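# Move top stock card onto the adjacent waste pile

## Task

Lift the uppermost card from the face-down stock and set it on the waste pile next to it, in the row closest to the viewer, so that it lies on that pile only. Disturb nothing else. The cards are stiff plywood tiles. The card must stay put on its own at the end, not only while the robot holds it. Anything the robot is touching at the end must not sink once released, or the task fails.

## Robot and tools

Robot: two xArm7-style arms, left_arm and right_arm, each with a parallel two-finger gripper and a wrist camera. Bases in the scene frame: left_arm at (+0.045, +0.275, 0) m, right_arm at (-0.038, -0.364, 0) m, each turned slightly about z.

Scene frame: origin on the table top midway between the arms, +x out over the table, +z up, left_arm on the +y side. The names left and right do not refer to image sides. Results report each gripper's end_effector_position (m) and end_effector_quat_wxyz in this frame, plus linear (m/s) and angular (rad/s) velocities. Printed positions may be off from the truth, more so at long reach.

Gripper frame: fingers point along the gripper's +z and close along its y axis. The reported point sits between the pads with fingers shut, about 2 cm short of the tips; closing pushes the tips about 10 mm further along +z.

The 14-number row, used by both motion tools: numbers 1-7 are left_arm (dx, dy, dz, rx, ry, rz, opening), numbers 8-14 are right_arm in the same order. Always send all 14, even if one arm stays still. Every value lies in [-1, 1]. dx..rz are an offset, not a pose, expressed in that gripper's own axes and measured from the gripper's pose at the start of the action; 1.0 equals 0.6 m of travel or 180 degrees of turn. rx, ry, rz form a single rotation vector. Opening is absolute, not an offset: +1 is fully open (0.084 m), -1 is closed.

execute_actions(actions): a list of actions run in sequence. Each action is a table of 0 to 15 rows; each row lasts one control step (1/30 s), and if fewer than 15 rows are given the last one repeats to fill 15 steps. All rows of an action are offsets from that action's start pose, not from the preceding row. For the first action in a call, the start pose is the last pose reported in this scene. An empty list just returns state and images.

move(target, speed, blocking): target is one 14-number row as above; its offsets count from the pose shown in the latest result of this scene. Each gripper follows a straight path toward its target, all paths finishing together in 0.5 to 10 s (longer ones are cut off at 10 s, short of target). Rotation goes the short way. speed is the path's top speed in m/s, 0.002 to 0.5, default 0.25; turning is capped at twice that in rad/s. Paths do not avoid obstacles or the other arm, grippers lag and may overshoot speed, especially near full reach. Faster contact and targets set deeper past contact press harder. Opening is applied at the move's start. The result adds a move: line with the ending (done, off_target, moving, held, fault) and any limits (paced means the sent pose was clipped; held means a check blocked some steps, after which the arm may speed up), plus each gripper's distance to target. If only one arm is named, the other finished fine. blocking=false returns after 0.5 s while motion continues; then use wait(0) to check, and wait or stop before sending new actions or moves.

wait(seconds): 0 to 10; lets the simulation run with each arm holding its last command, returning early if a running move ends. stop(): brakes a running move; it needs stopping distance, the fingers keep moving. zoom_image(camera, region): enlarges part of a camera's latest image; region is [x0, y0, x1, y1] pixels, at most 504 by 504, origin top-left. Cameras: cam_head_left, cam_head_right, cam_high, cam_low, cam_left_wrist, cam_right_wrist, all 896x504. read_manual(section): only "licences"; no motion. finished_scene(scene): ends the current scene by its number after the robot holds the last command; irreversible, and reports success.

Controller behaviour: each step the commanded pose is limited to within 70 mm and 16 degrees of the measured pose, then solved by damped IK that favours position over orientation. Large offsets may need several actions; after an action the arm only continues to its last clipped pose, so send the remainder next. Hand target lines show where each arm is being driven. HELD in step readings, or a pose unreachable line, means a clearance check altered or blocked that arm's command. For an arm that should stay put, send the offset back to its desired pose in the first call of a reply and zeros afterwards, with its intended opening.

Gripping: grip_measured is the measured finger opening on the opening scale. To hold something, command an opening well below grip_measured; the bigger the gap, the harder the squeeze (about 24 N per pad max). Resending grip_measured still holds parts up to about 6 cm wide, weaker for wider ones. Fast closing can squeeze too hard. Thin cards may get less than full force.

Safety: joint load limits (N m) are waist 43.5, shoulder 43.5, upper arm roll 26.1, elbow 26.1, forearm roll 26.1, wrist pitch 17.4, wrist roll 17.4, held weight included. Exceeding one causes a torque fault: the arm backs off, freezes for 10 s and drops the rest of the call. Holding loads heats motors; MOTOR HOT appears at 65 °C and at 80 °C an OVER-TEMPERATURE FAULT brakes the arm. Avoid arm-to-arm collisions, hard pushes, slams, dropping or sliding the card, and knocking anything off the table. Occasional external tugs may hit a held part or loose object. The simulation runs on while you compose replies, holding the last command. Release the card so it rests on the waste pile by itself before finishing, and make sure nothing the gripper still touches gets pressed down.

Each tool is called after "Request:" as a command line: name --argument value for each argument, lists and objects as JSON in quotes; but a table of rows of numbers goes row by row, as --pt "numbers of a row", without its own name.

## Session

Request:
execute_actions --actions '[]'

Scene clock: 0.00 s.
left_arm: end_effector_position=(+0.3937, +0.5591, +0.3062) grip_measured=+1.00 end_effector_quat_wxyz=(+0.688, -0.666, -0.271, -0.100) end_effector_velocity=(-0.000, -0.001, +0.000) end_effector_angular_velocity=(+0.001, +0.000, -0.001) | right_arm: end_effector_position=(+0.5146, +0.0127, +0.3341) grip_measured=-1.00 end_effector_quat_wxyz=(+0.496, -0.058, +0.866, +0.015) end_effector_velocity=(+0.000, +0.000, +0.000) end_effector_angular_velocity=(-0.000, -0.000, +0.000)
Joint positions: left_arm=[ 0.789  0.043 -0.686  0.814  1.446  1.685 -1.333  0.084] | right_arm=[ 0.732  0.175  0.081  1.283 -1.313  0.529 -1.588  0.   ]
Joint velocities: left_arm=[-0.    -0.002 -0.001 -0.002 -0.    -0.     0.     0.   ] | right_arm=[-0.     0.     0.     0.001  0.001  0.    -0.001 -0.   ]
Joint torques (N m, as the arm reports them, + toward a larger angle): no reading
Hand target (left_arm): +0.394, +0.559, +0.306; +0.688, -0.666, -0.271, -0.100
Hand target (right_arm): +0.515, +0.013, +0.334; +0.496, -0.058, +0.866, +0.015

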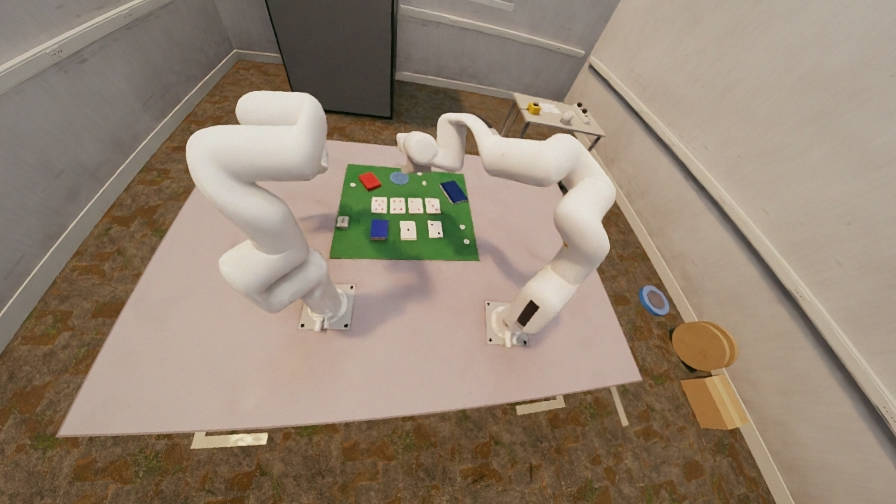

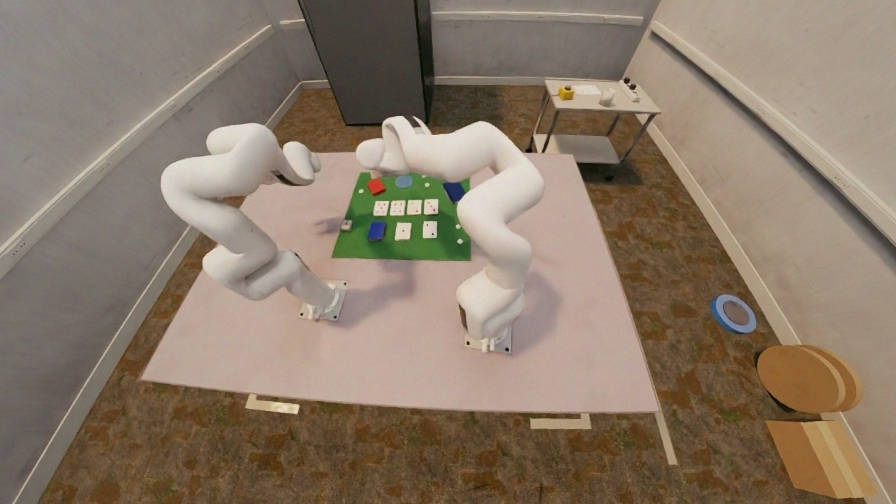

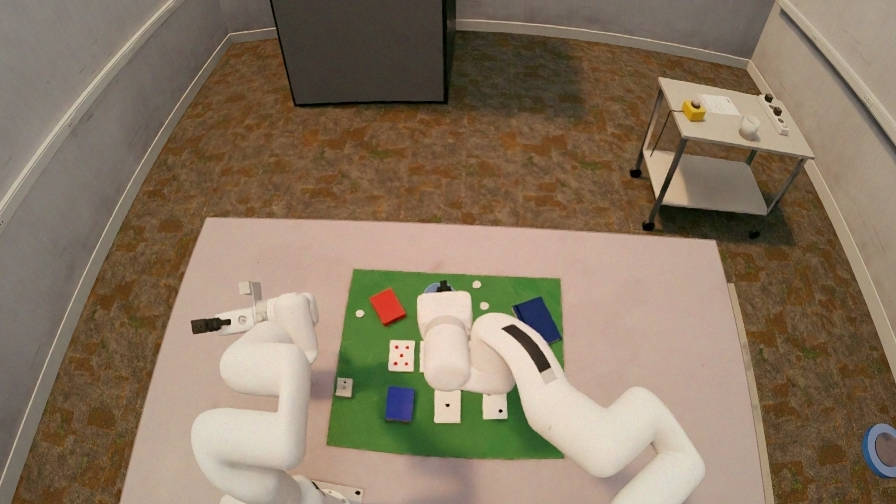

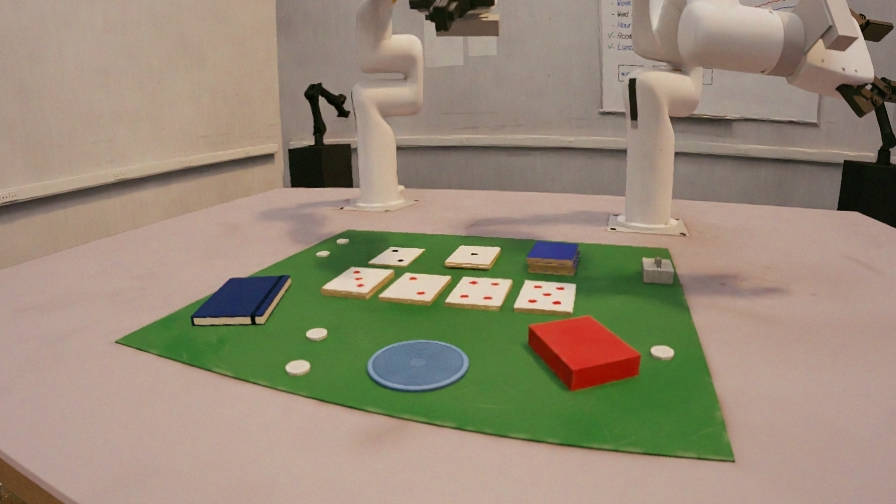

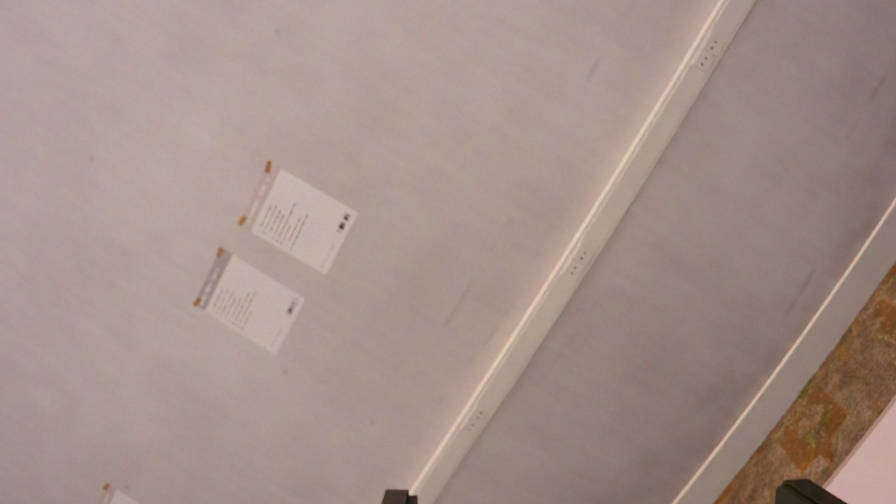

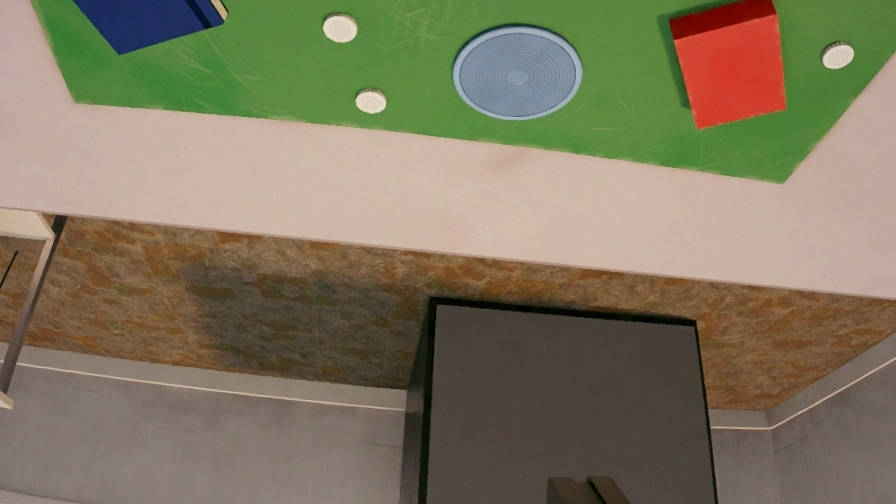

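Request:
zoom_image --camera "cam_low" --region '[340, 220, 700, 330]'

Request:
zoom_image --camera "cam_high" --region '[320, 320, 560, 460]'

Region (340, 220, 700, 330) of cam_low's 896x504 image, scaled by 1.400, with more detail than that image has; it fills the top 154 rows of this view, and the rest is white.

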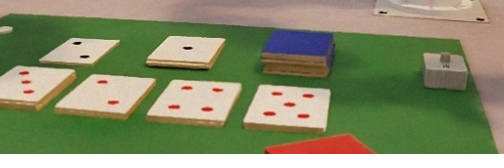

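Region (320, 320, 560, 460) of cam_high's 896x504 image, scaled by 2.100, with more detail than that image has; it fills the top 294 rows of this view, and the rest is white.

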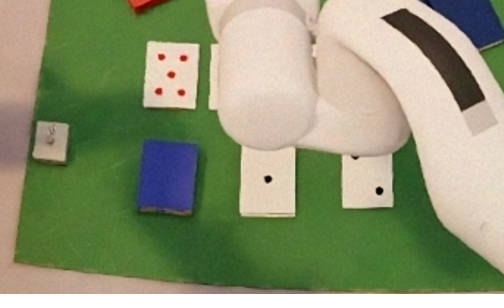

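Request:
zoom_image --camera "cam_low" --region '[430, 230, 600, 290]'

Region (430, 230, 600, 290) of cam_low's 896x504 image, scaled by 2.965, with more detail than that image has; it fills the top 178 rows of this view, and the rest is white.

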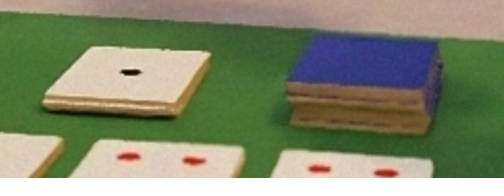

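Request:
move --target '[-0.372,-0.086,-0.609,-0.494,-0.072,0.195,1, 0.135,-0.577,-0.193,0,0,0,-1]' --speed 0.3

Scene clock: 5.30 s.
left_arm: end_effector_position=(+0.2706, +0.1503, +0.2498) grip_measured=+1.00 end_effector_quat_wxyz=(-0.001, +1.000, +0.001, +0.001) end_effector_velocity=(+0.000, -0.001, +0.000) end_effector_angular_velocity=(-0.003, -0.001, -0.001) | right_arm: end_effector_position=(+0.4137, -0.3460, +0.3339) grip_measured=-1.00 end_effector_quat_wxyz=(+0.497, -0.057, +0.866, +0.016) end_effector_velocity=(-0.000, -0.002, +0.001) end_effector_angular_velocity=(+0.001, +0.020, +0.002)
Joint positions: left_arm=[-0.081 -0.826 -0.301  0.542 -0.223  1.348 -0.27   0.084] | right_arm=[ 0.524 -0.63  -0.564  0.469 -1.313  0.02  -2.223  0.   ]
Joint velocities: left_arm=[-0.001 -0.001  0.001  0.    -0.002 -0.     0.001  0.   ] | right_arm=[ 0.087 -0.041 -0.06  -0.008  0.089  0.07  -0.107  0.   ]
Joint torques (N m, as the arm reports them, + toward a larger angle): left_arm=[ 0.6  -0.98  4.92 19.27  0.62 -1.6   0.09] | right_arm=[ 0.21 -2.84  4.03 15.26  0.58 -2.    0.12]
Hand target (left_arm): +0.271, +0.150, +0.250; -0.001, +1.000, +0.000, +0.001
Hand target (right_arm): +0.414, -0.346, +0.334; +0.496, -0.057, +0.866, +0.017
Off the commanded pose (left_arm): 0.001 m, 0 deg.
Off the commanded pose (right_arm): 0.002 m, 0 deg.
move: done

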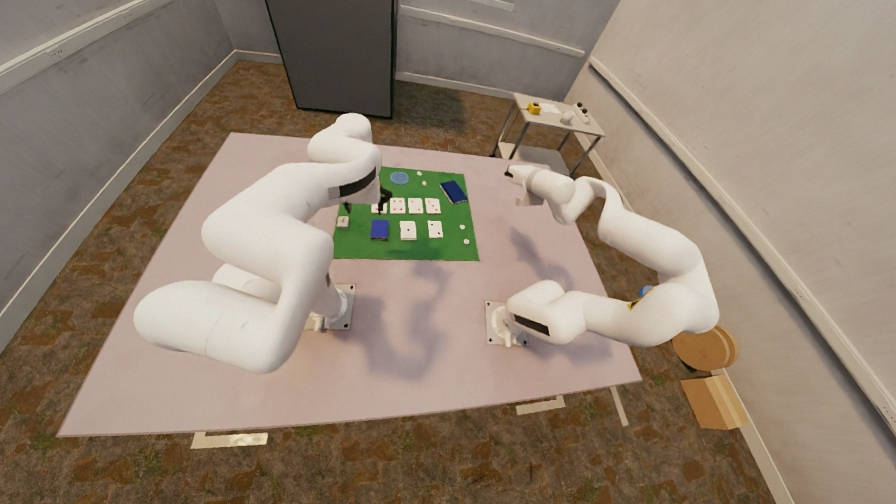

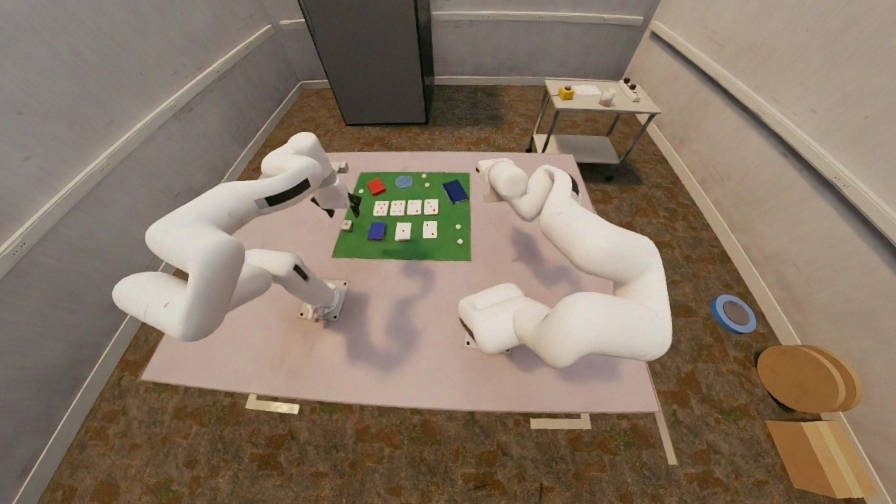

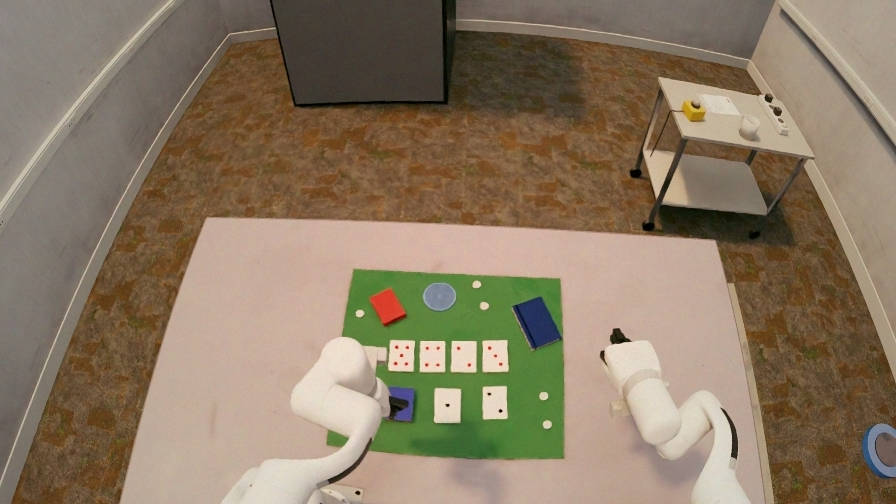

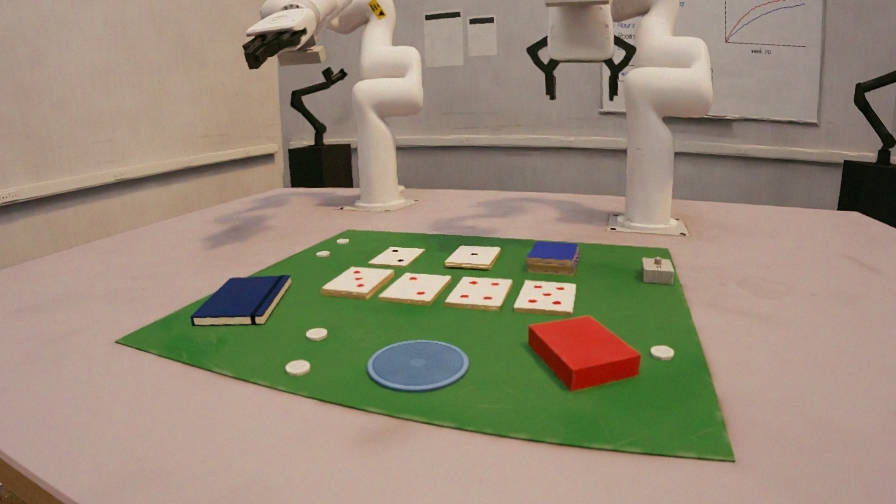

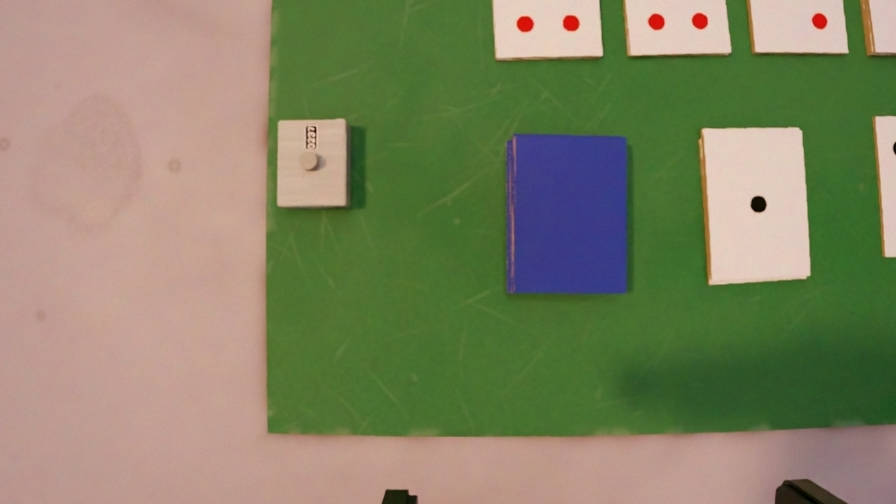

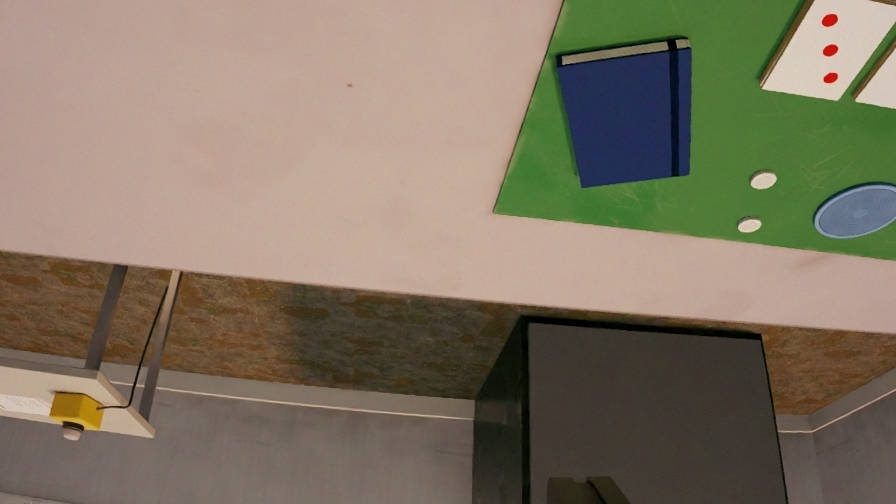

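Request:
move --target '[0.147,0.059,0.308,0,0,0,1, 0,0,0,0,0,0,-1]' --speed 0.25

Request:
zoom_image --camera "cam_low" --region '[490, 190, 620, 290]'

Scene clock: 7.97 s.
left_arm: end_effector_position=(+0.3590, +0.1146, +0.0658) grip_measured=+1.00 end_effector_quat_wxyz=(-0.000, +1.000, -0.001, +0.001) end_effector_velocity=(+0.000, +0.000, -0.002) end_effector_angular_velocity=(+0.002, +0.003, +0.002) | right_arm: end_effector_position=(+0.4137, -0.3460, +0.3339) grip_measured=-1.00 end_effector_quat_wxyz=(+0.497, -0.057, +0.866, +0.016) end_effector_velocity=(-0.000, -0.000, -0.000) end_effector_angular_velocity=(+0.000, +0.000, +0.000)
Joint positions: left_arm=[ 0.043 -0.102 -0.498  0.48  -0.087  0.57  -0.409  0.084] | right_arm=[ 0.524 -0.63  -0.564  0.469 -1.313  0.02  -2.223  0.   ]
Joint velocities: left_arm=[ 0.002  0.009 -0.001  0.002  0.008 -0.003 -0.008  0.   ] | right_arm=[ 0.    -0.    -0.001 -0.     0.001 -0.    -0.001  0.   ]
Joint torques (N m, as the arm reports them, + toward a larger angle): left_arm=[  0.64 -12.45   1.37  15.35   0.54  -1.59  -0.02] | right_arm=[ 0.61 -2.82  3.85 15.25  0.81 -1.92  0.12]
Hand target (left_arm): +0.359, +0.115, +0.065; -0.000, +1.000, -0.001, +0.001
Hand target (right_arm): +0.414, -0.346, +0.334; +0.497, -0.057, +0.866, +0.016
Off the commanded pose (left_arm): 0.001 m, 0 deg.
Off the commanded pose (right_arm): 0.000 m, 0 deg.
move: done

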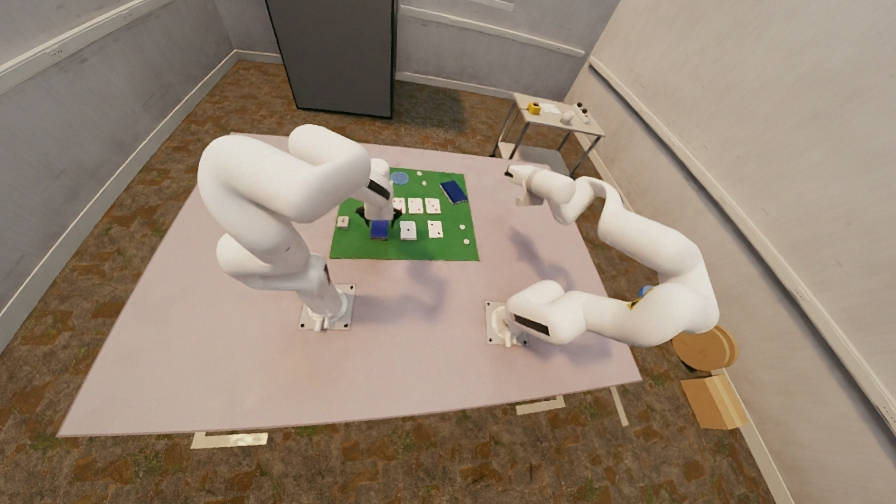

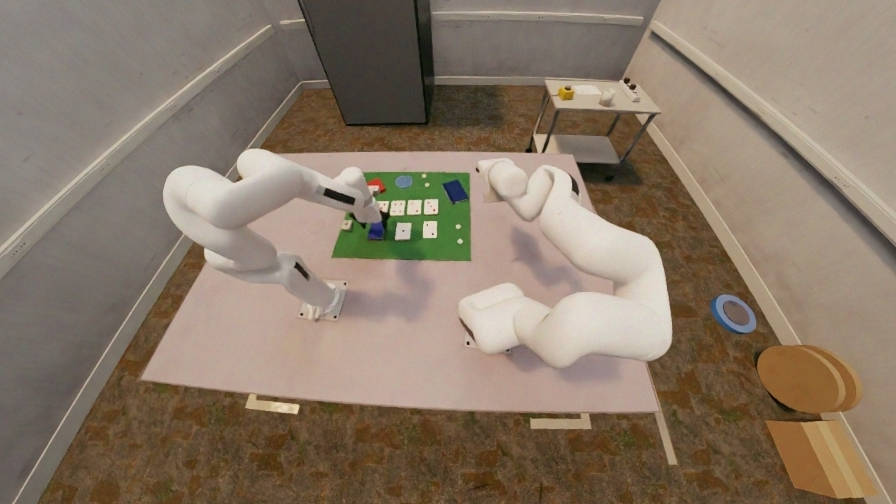

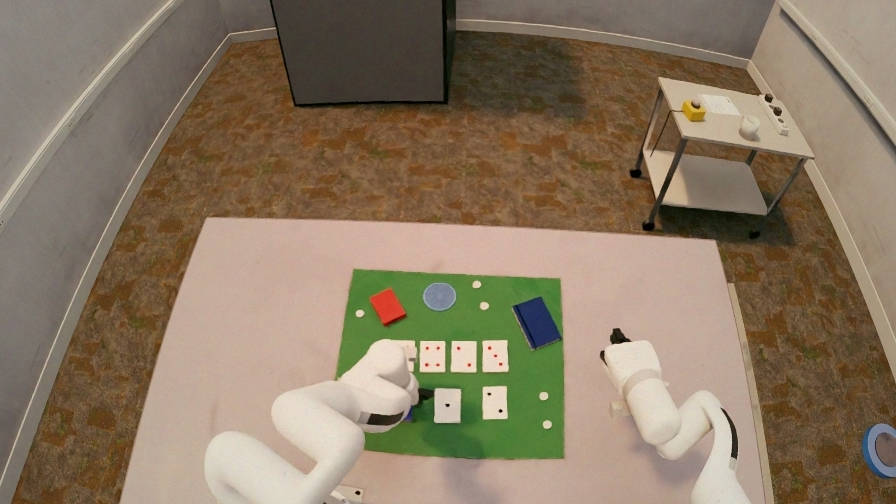

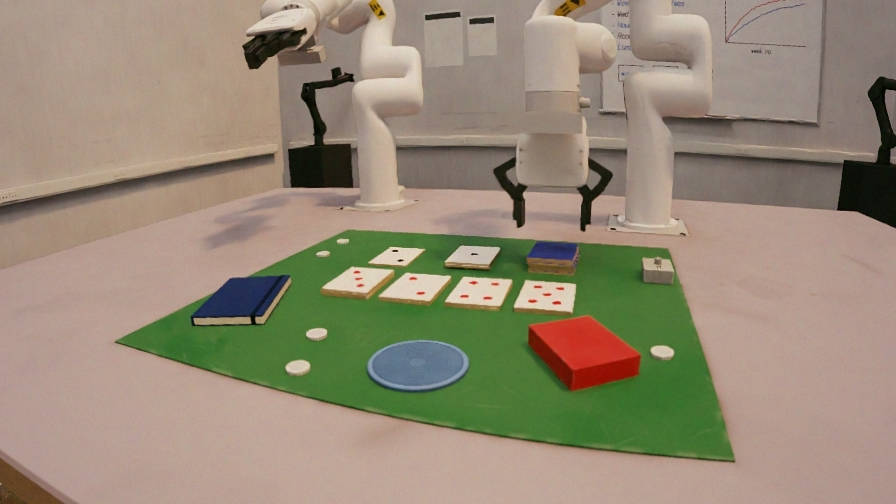

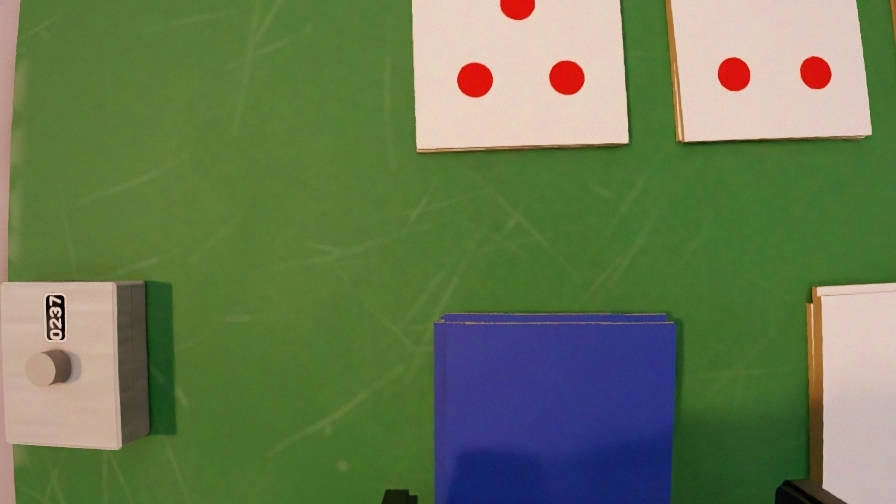

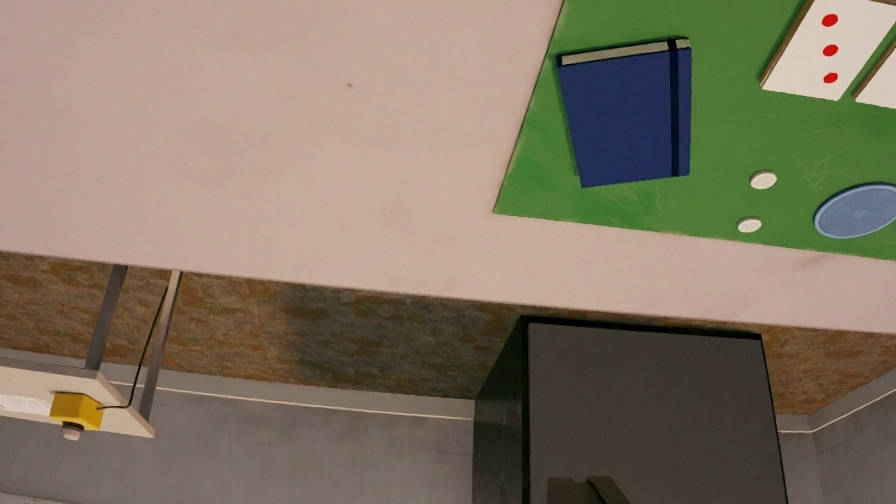

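Region (490, 190, 620, 290) of cam_low's 896x504 image, scaled by 3.877, with more detail than that image has; it fills the top 388 rows of this view, and the rest is white.

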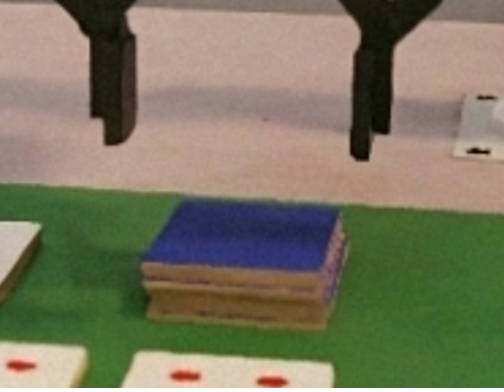

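Request:
zoom_image --camera "cam_left_wrist" --region '[410, 290, 710, 504]'

Request:
zoom_image --camera "cam_low" --region '[520, 235, 590, 285]'

Region (410, 290, 710, 504) of cam_left_wrist's 896x504 image, scaled by 1.680, with more detail than that image has; it fills the top 360 rows of this view, and the rest is white.

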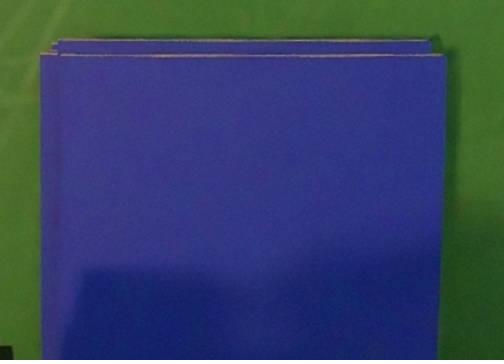

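Region (520, 235, 590, 285) of cam_low's 896x504 image, scaled by 7.200, with more detail than that image has; it fills the top 360 rows of this view, and the rest is white.

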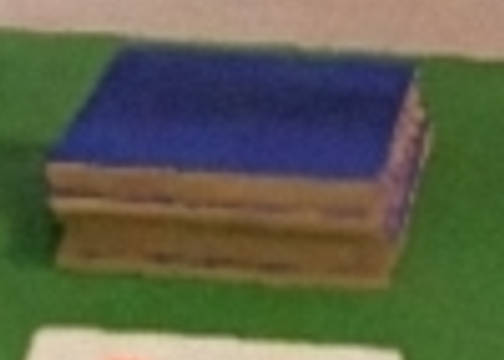

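Request:
move --target '[0,-0.002,0.038,0,0,0,0.72, 0,0,0,0,0,0,-1]' --speed 0.05

Request:
zoom_image --camera "cam_low" --region '[505, 215, 605, 285]'

Scene clock: 10.07 s.
left_arm: end_effector_position=(+0.3591, +0.1156, +0.0432) grip_measured=+0.72 end_effector_quat_wxyz=(-0.000, +1.000, -0.001, +0.002) end_effector_velocity=(+0.000, -0.000, -0.000) end_effector_angular_velocity=(+0.001, -0.003, -0.002) | right_arm: end_effector_position=(+0.4137, -0.3460, +0.3339) grip_measured=-1.00 end_effector_quat_wxyz=(+0.497, -0.057, +0.866, +0.016) end_effector_velocity=(+0.000, -0.000, +0.001) end_effector_angular_velocity=(-0.000, -0.001, +0.000)
Joint positions: left_arm=[ 0.056 -0.022 -0.5    0.467 -0.019  0.484 -0.456  0.073] | right_arm=[ 0.524 -0.63  -0.564  0.469 -1.313  0.02  -2.223  0.   ]
Joint velocities: left_arm=[-0.     0.001 -0.001 -0.001  0.007 -0.005 -0.006  0.   ] | right_arm=[ 0.001 -0.    -0.001  0.001  0.     0.    -0.001  0.   ]
Joint torques (N m, as the arm reports them, + toward a larger angle): left_arm=[  0.98 -13.13   0.36  14.4    0.37  -1.6    0.11] | right_arm=[ 0.85 -2.81  3.8  15.2   0.66 -1.87  0.11]
Hand target (left_arm): +0.359, +0.116, +0.043; -0.000, +1.000, -0.001, +0.001
Hand target (right_arm): +0.414, -0.346, +0.334; +0.497, -0.057, +0.866, +0.016
Off the commanded pose (left_arm): 0.000 m, 0 deg.
Off the commanded pose (right_arm): 0.000 m, 0 deg.
move: done

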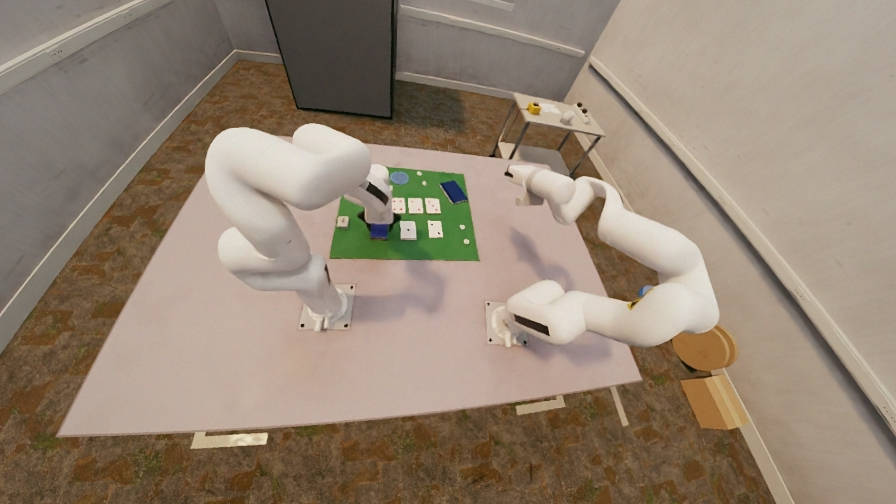

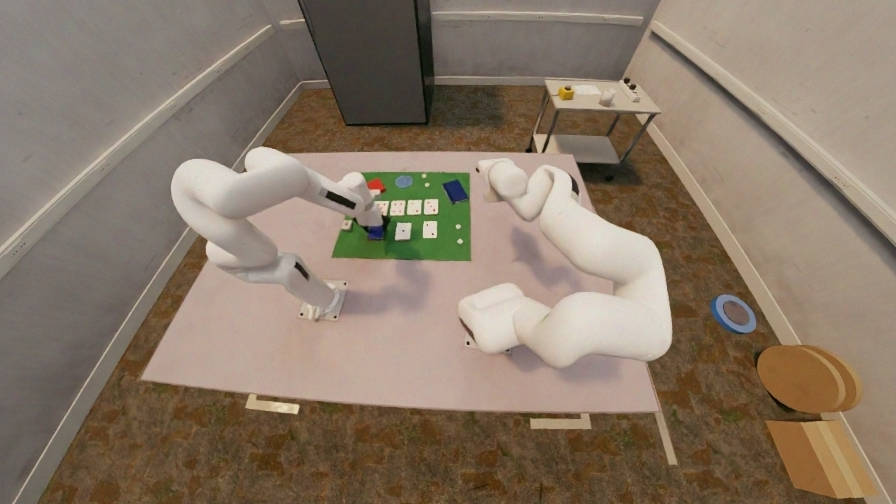

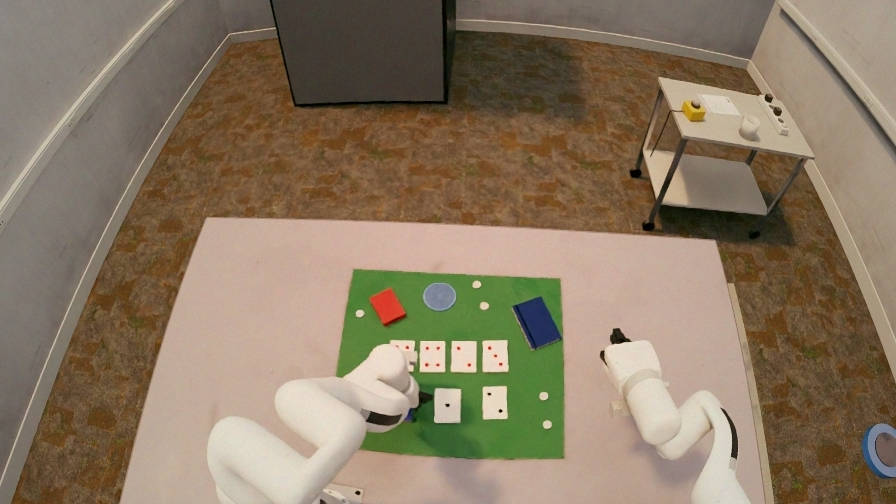

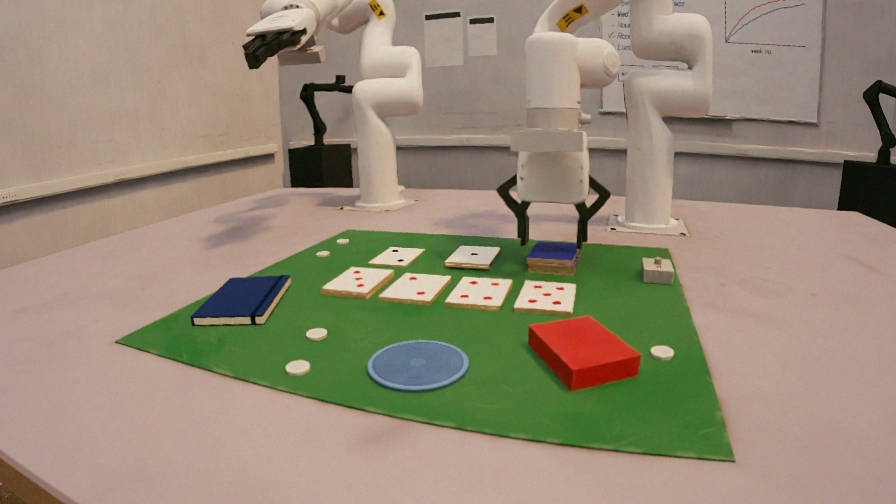

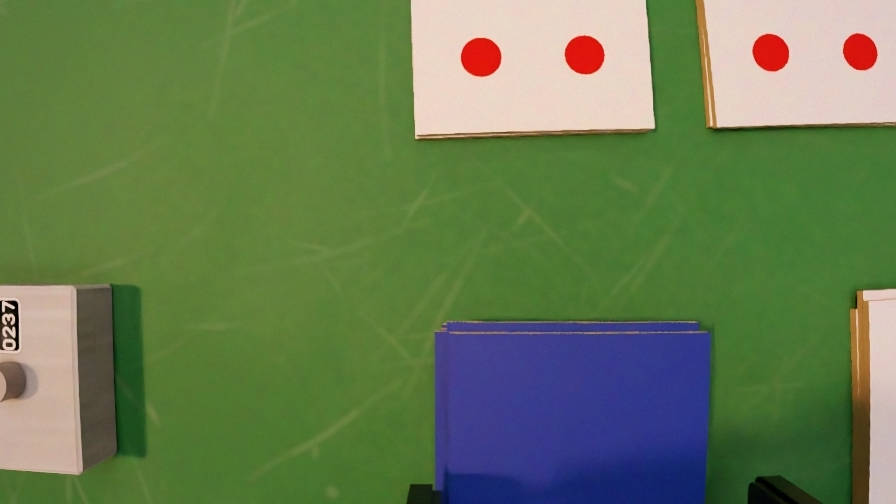

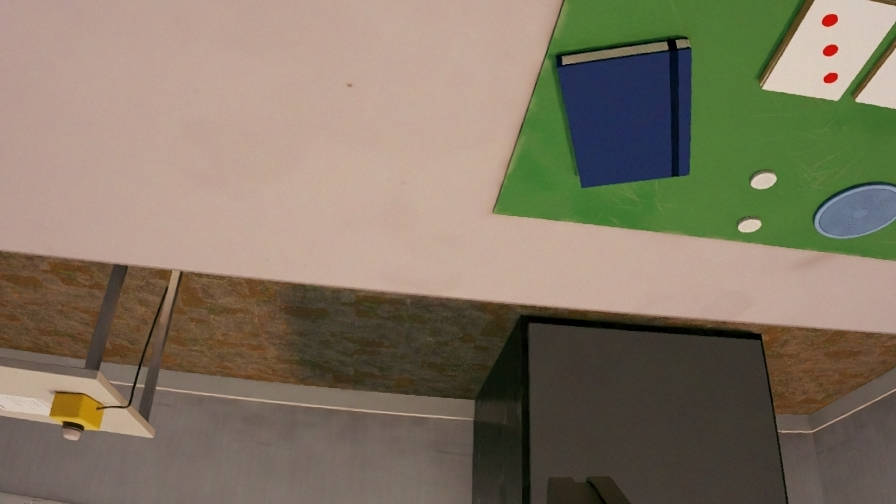

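Region (505, 215, 605, 285) of cam_low's 896x504 image, scaled by 5.040, with more detail than that image has; it fills the top 353 rows of this view, and the rest is white.

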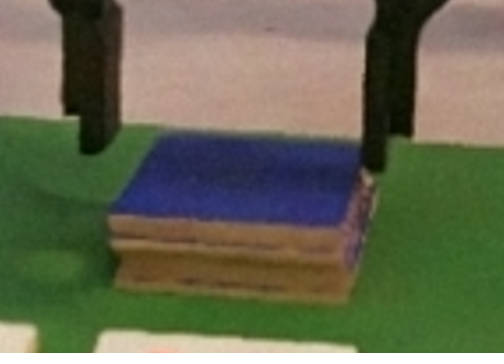

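Request:
execute_actions --actions '[[[0.008,-0.002,-0.006,0,0,0,0.72,0,0,0,0,0,0,-1],[0.008,-0.002,-0.006,0,0,0,0.72,0,0,0,0,0,0,-1],[0.008,-0.002,-0.006,0,0,0,0.72,0,0,0,0,0,0,-1],[0.008,-0.002,-0.006,0,0,0,0.72,0,0,0,0,0,0,-1],[0.008,-0.002,-0.006,0,0,0,0.6,0,0,0,0,0,0,-1],[0.008,-0.002,-0.006,0,0,0,0.5,0,0,0,0,0,0,-1],[0.008,-0.002,-0.006,0,0,0,0.4,0,0,0,0,0,0,-1],[0.008,-0.002,-0.006,0,0,0,0.3,0,0,0,0,0,0,-1],[0.008,-0.002,-0.006,0,0,0,0.2,0,0,0,0,0,0,-1]],[[0,0,0.001,0,0,0,0.2,0,0,0,0,0,0,-1],[0,0,0.002,0,0,0,0.2,0,0,0,0,0,0,-1],[0,0,0.003,0,0,0,0.2,0,0,0,0,0,0,-1],[0,0,0.004,0,0,0,0.2,0,0,0,0,0,0,-1],[0,0,0.005,0,0,0,0.2,0,0,0,0,0,0,-1],[0,0,0.006,0,0,0,0.2,0,0,0,0,0,0,-1],[0,0,0.007,0,0,0,0.2,0,0,0,0,0,0,-1],[0,0,0.008,0,0,0,0.2,0,0,0,0,0,0,-1]]]'

Request:
zoom_image --camera "cam_low" --region '[505, 215, 605, 285]'

Scene clock: 14.53 s.
left_arm: end_effector_position=(+0.3639, +0.1168, +0.0421) grip_measured=+0.19 end_effector_quat_wxyz=(-0.000, +1.000, -0.001, +0.002) end_effector_velocity=(+0.001, -0.001, +0.001) end_effector_angular_velocity=(-0.000, -0.004, -0.002) | right_arm: end_effector_position=(+0.4137, -0.3460, +0.3339) grip_measured=-1.00 end_effector_quat_wxyz=(+0.497, -0.057, +0.866, +0.016) end_effector_velocity=(+0.000, +0.000, +0.000) end_effector_angular_velocity=(+0.000, -0.001, +0.001)
Joint positions: left_arm=[ 0.063 -0.006 -0.495  0.48  -0.002  0.482 -0.459  0.052] | right_arm=[ 0.524 -0.63  -0.564  0.469 -1.313  0.02  -2.223  0.   ]
Joint velocities: left_arm=[-0.001  0.    -0.001  0.002  0.004 -0.002 -0.002 -0.   ] | right_arm=[ 0.    -0.     0.001  0.     0.001 -0.    -0.     0.   ]
Joint torques (N m, as the arm reports them, + toward a larger angle): left_arm=[  0.58 -13.69   0.38  14.31   0.4   -1.53   0.01] | right_arm=[ 0.86 -2.92  3.95 15.21  0.68 -1.91  0.12]
Hand target (left_arm): +0.364, +0.117, +0.042; -0.000, +1.000, -0.001, +0.002
Hand target (right_arm): +0.414, -0.346, +0.334; +0.497, -0.057, +0.866, +0.016
Off the commanded pose (left_arm): 0.000 m, 0 deg.
Off the commanded pose (right_arm): 0.000 m, 0 deg.
Step readings (end_effector_position; steps 1 to 15: 1st action; 16 to 30: 2nd action):
0: left_arm (+0.3590, +0.1157, +0.0430) | right_arm (+0.4137, -0.3460, +0.3339)
1: left_arm (+0.3590, +0.1157, +0.0430) | right_arm (+0.4137, -0.3460, +0.3339)
2: left_arm (+0.3595, +0.1160, +0.0435) | right_arm (+0.4137, -0.3460, +0.3339)
4: left_arm (+0.3628, +0.1166, +0.0459) | right_arm (+0.4137, -0.3460, +0.3339)
8: left_arm (+0.3641, +0.1167, +0.0469) | right_arm (+0.4137, -0.3460, +0.3339)
15: left_arm (+0.3639, +0.1168, +0.0468) | right_arm (+0.4137, -0.3460, +0.3339)
16: left_arm (+0.3639, +0.1168, +0.0468) | right_arm (+0.4137, -0.3460, +0.3339)
17: left_arm (+0.3640, +0.1167, +0.0466) | right_arm (+0.4137, -0.3460, +0.3339)
19: left_arm (+0.3640, +0.1167, +0.0458) | right_arm (+0.4137, -0.3460, +0.3339)
23: left_arm (+0.3638, +0.1168, +0.0435) | right_arm (+0.4137, -0.3460, +0.3339)
30: end_effector_position above

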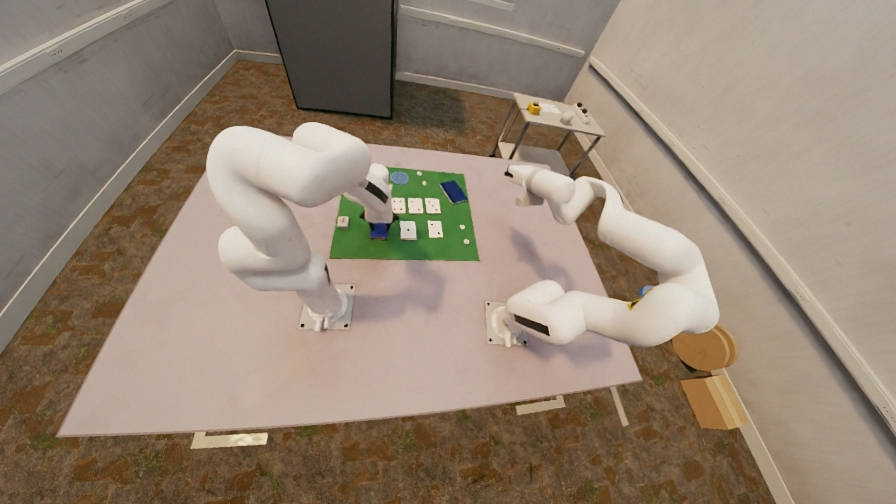

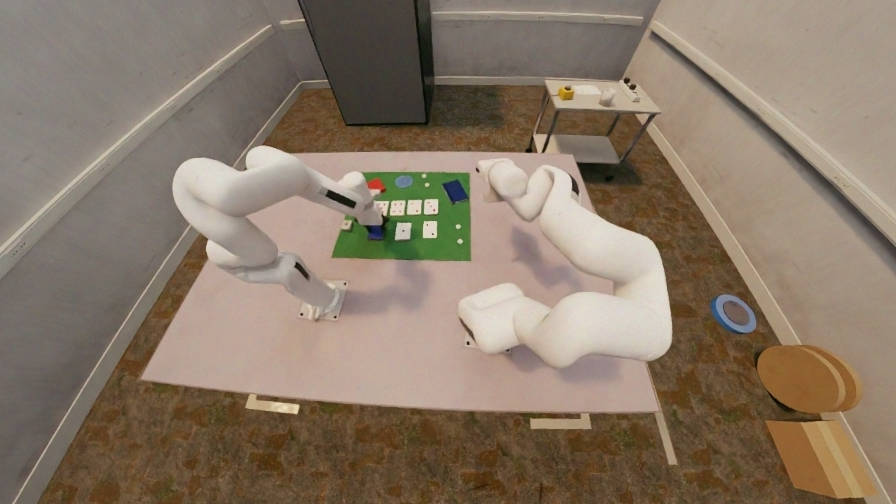

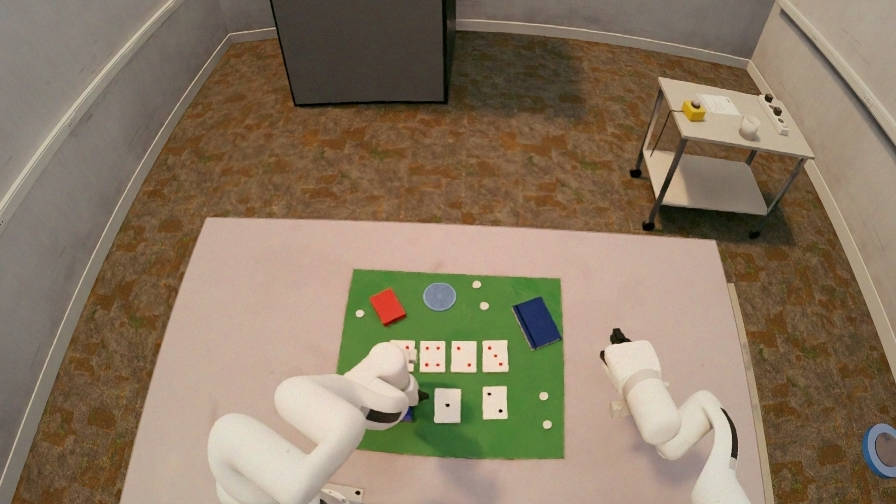

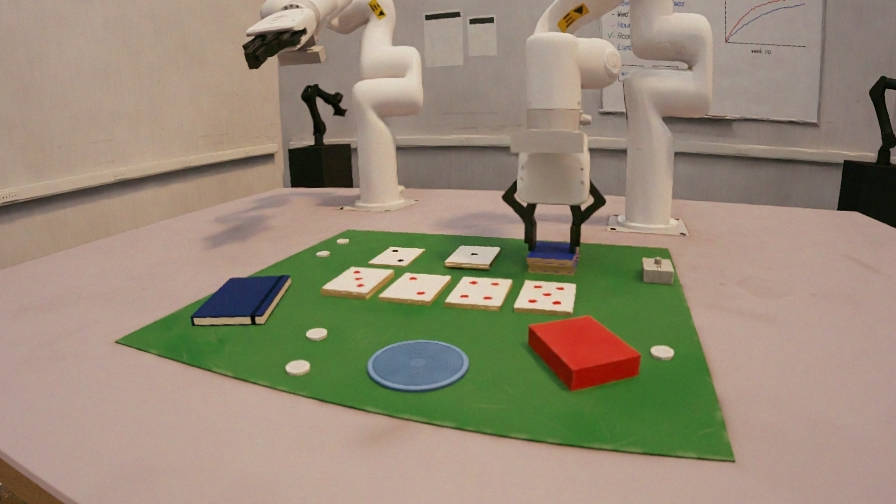

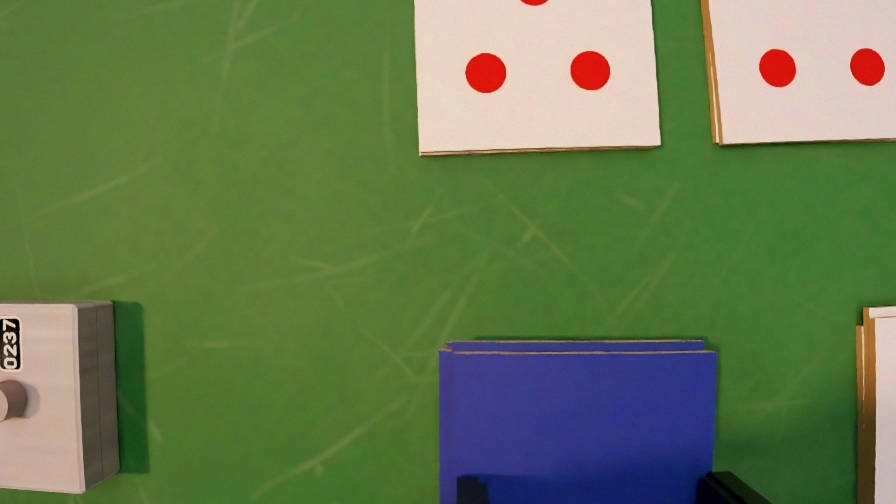

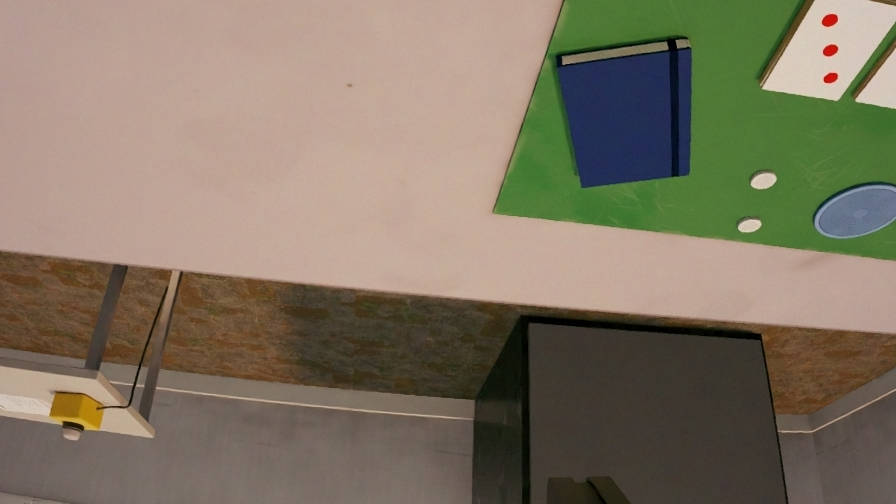

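Region (505, 215, 605, 285) of cam_low's 896x504 image, scaled by 5.040, with more detail than that image has; it fills the top 353 rows of this view, and the rest is white.

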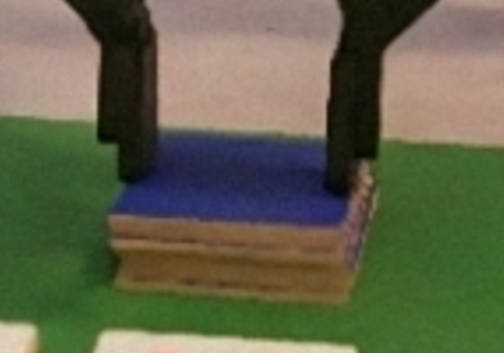

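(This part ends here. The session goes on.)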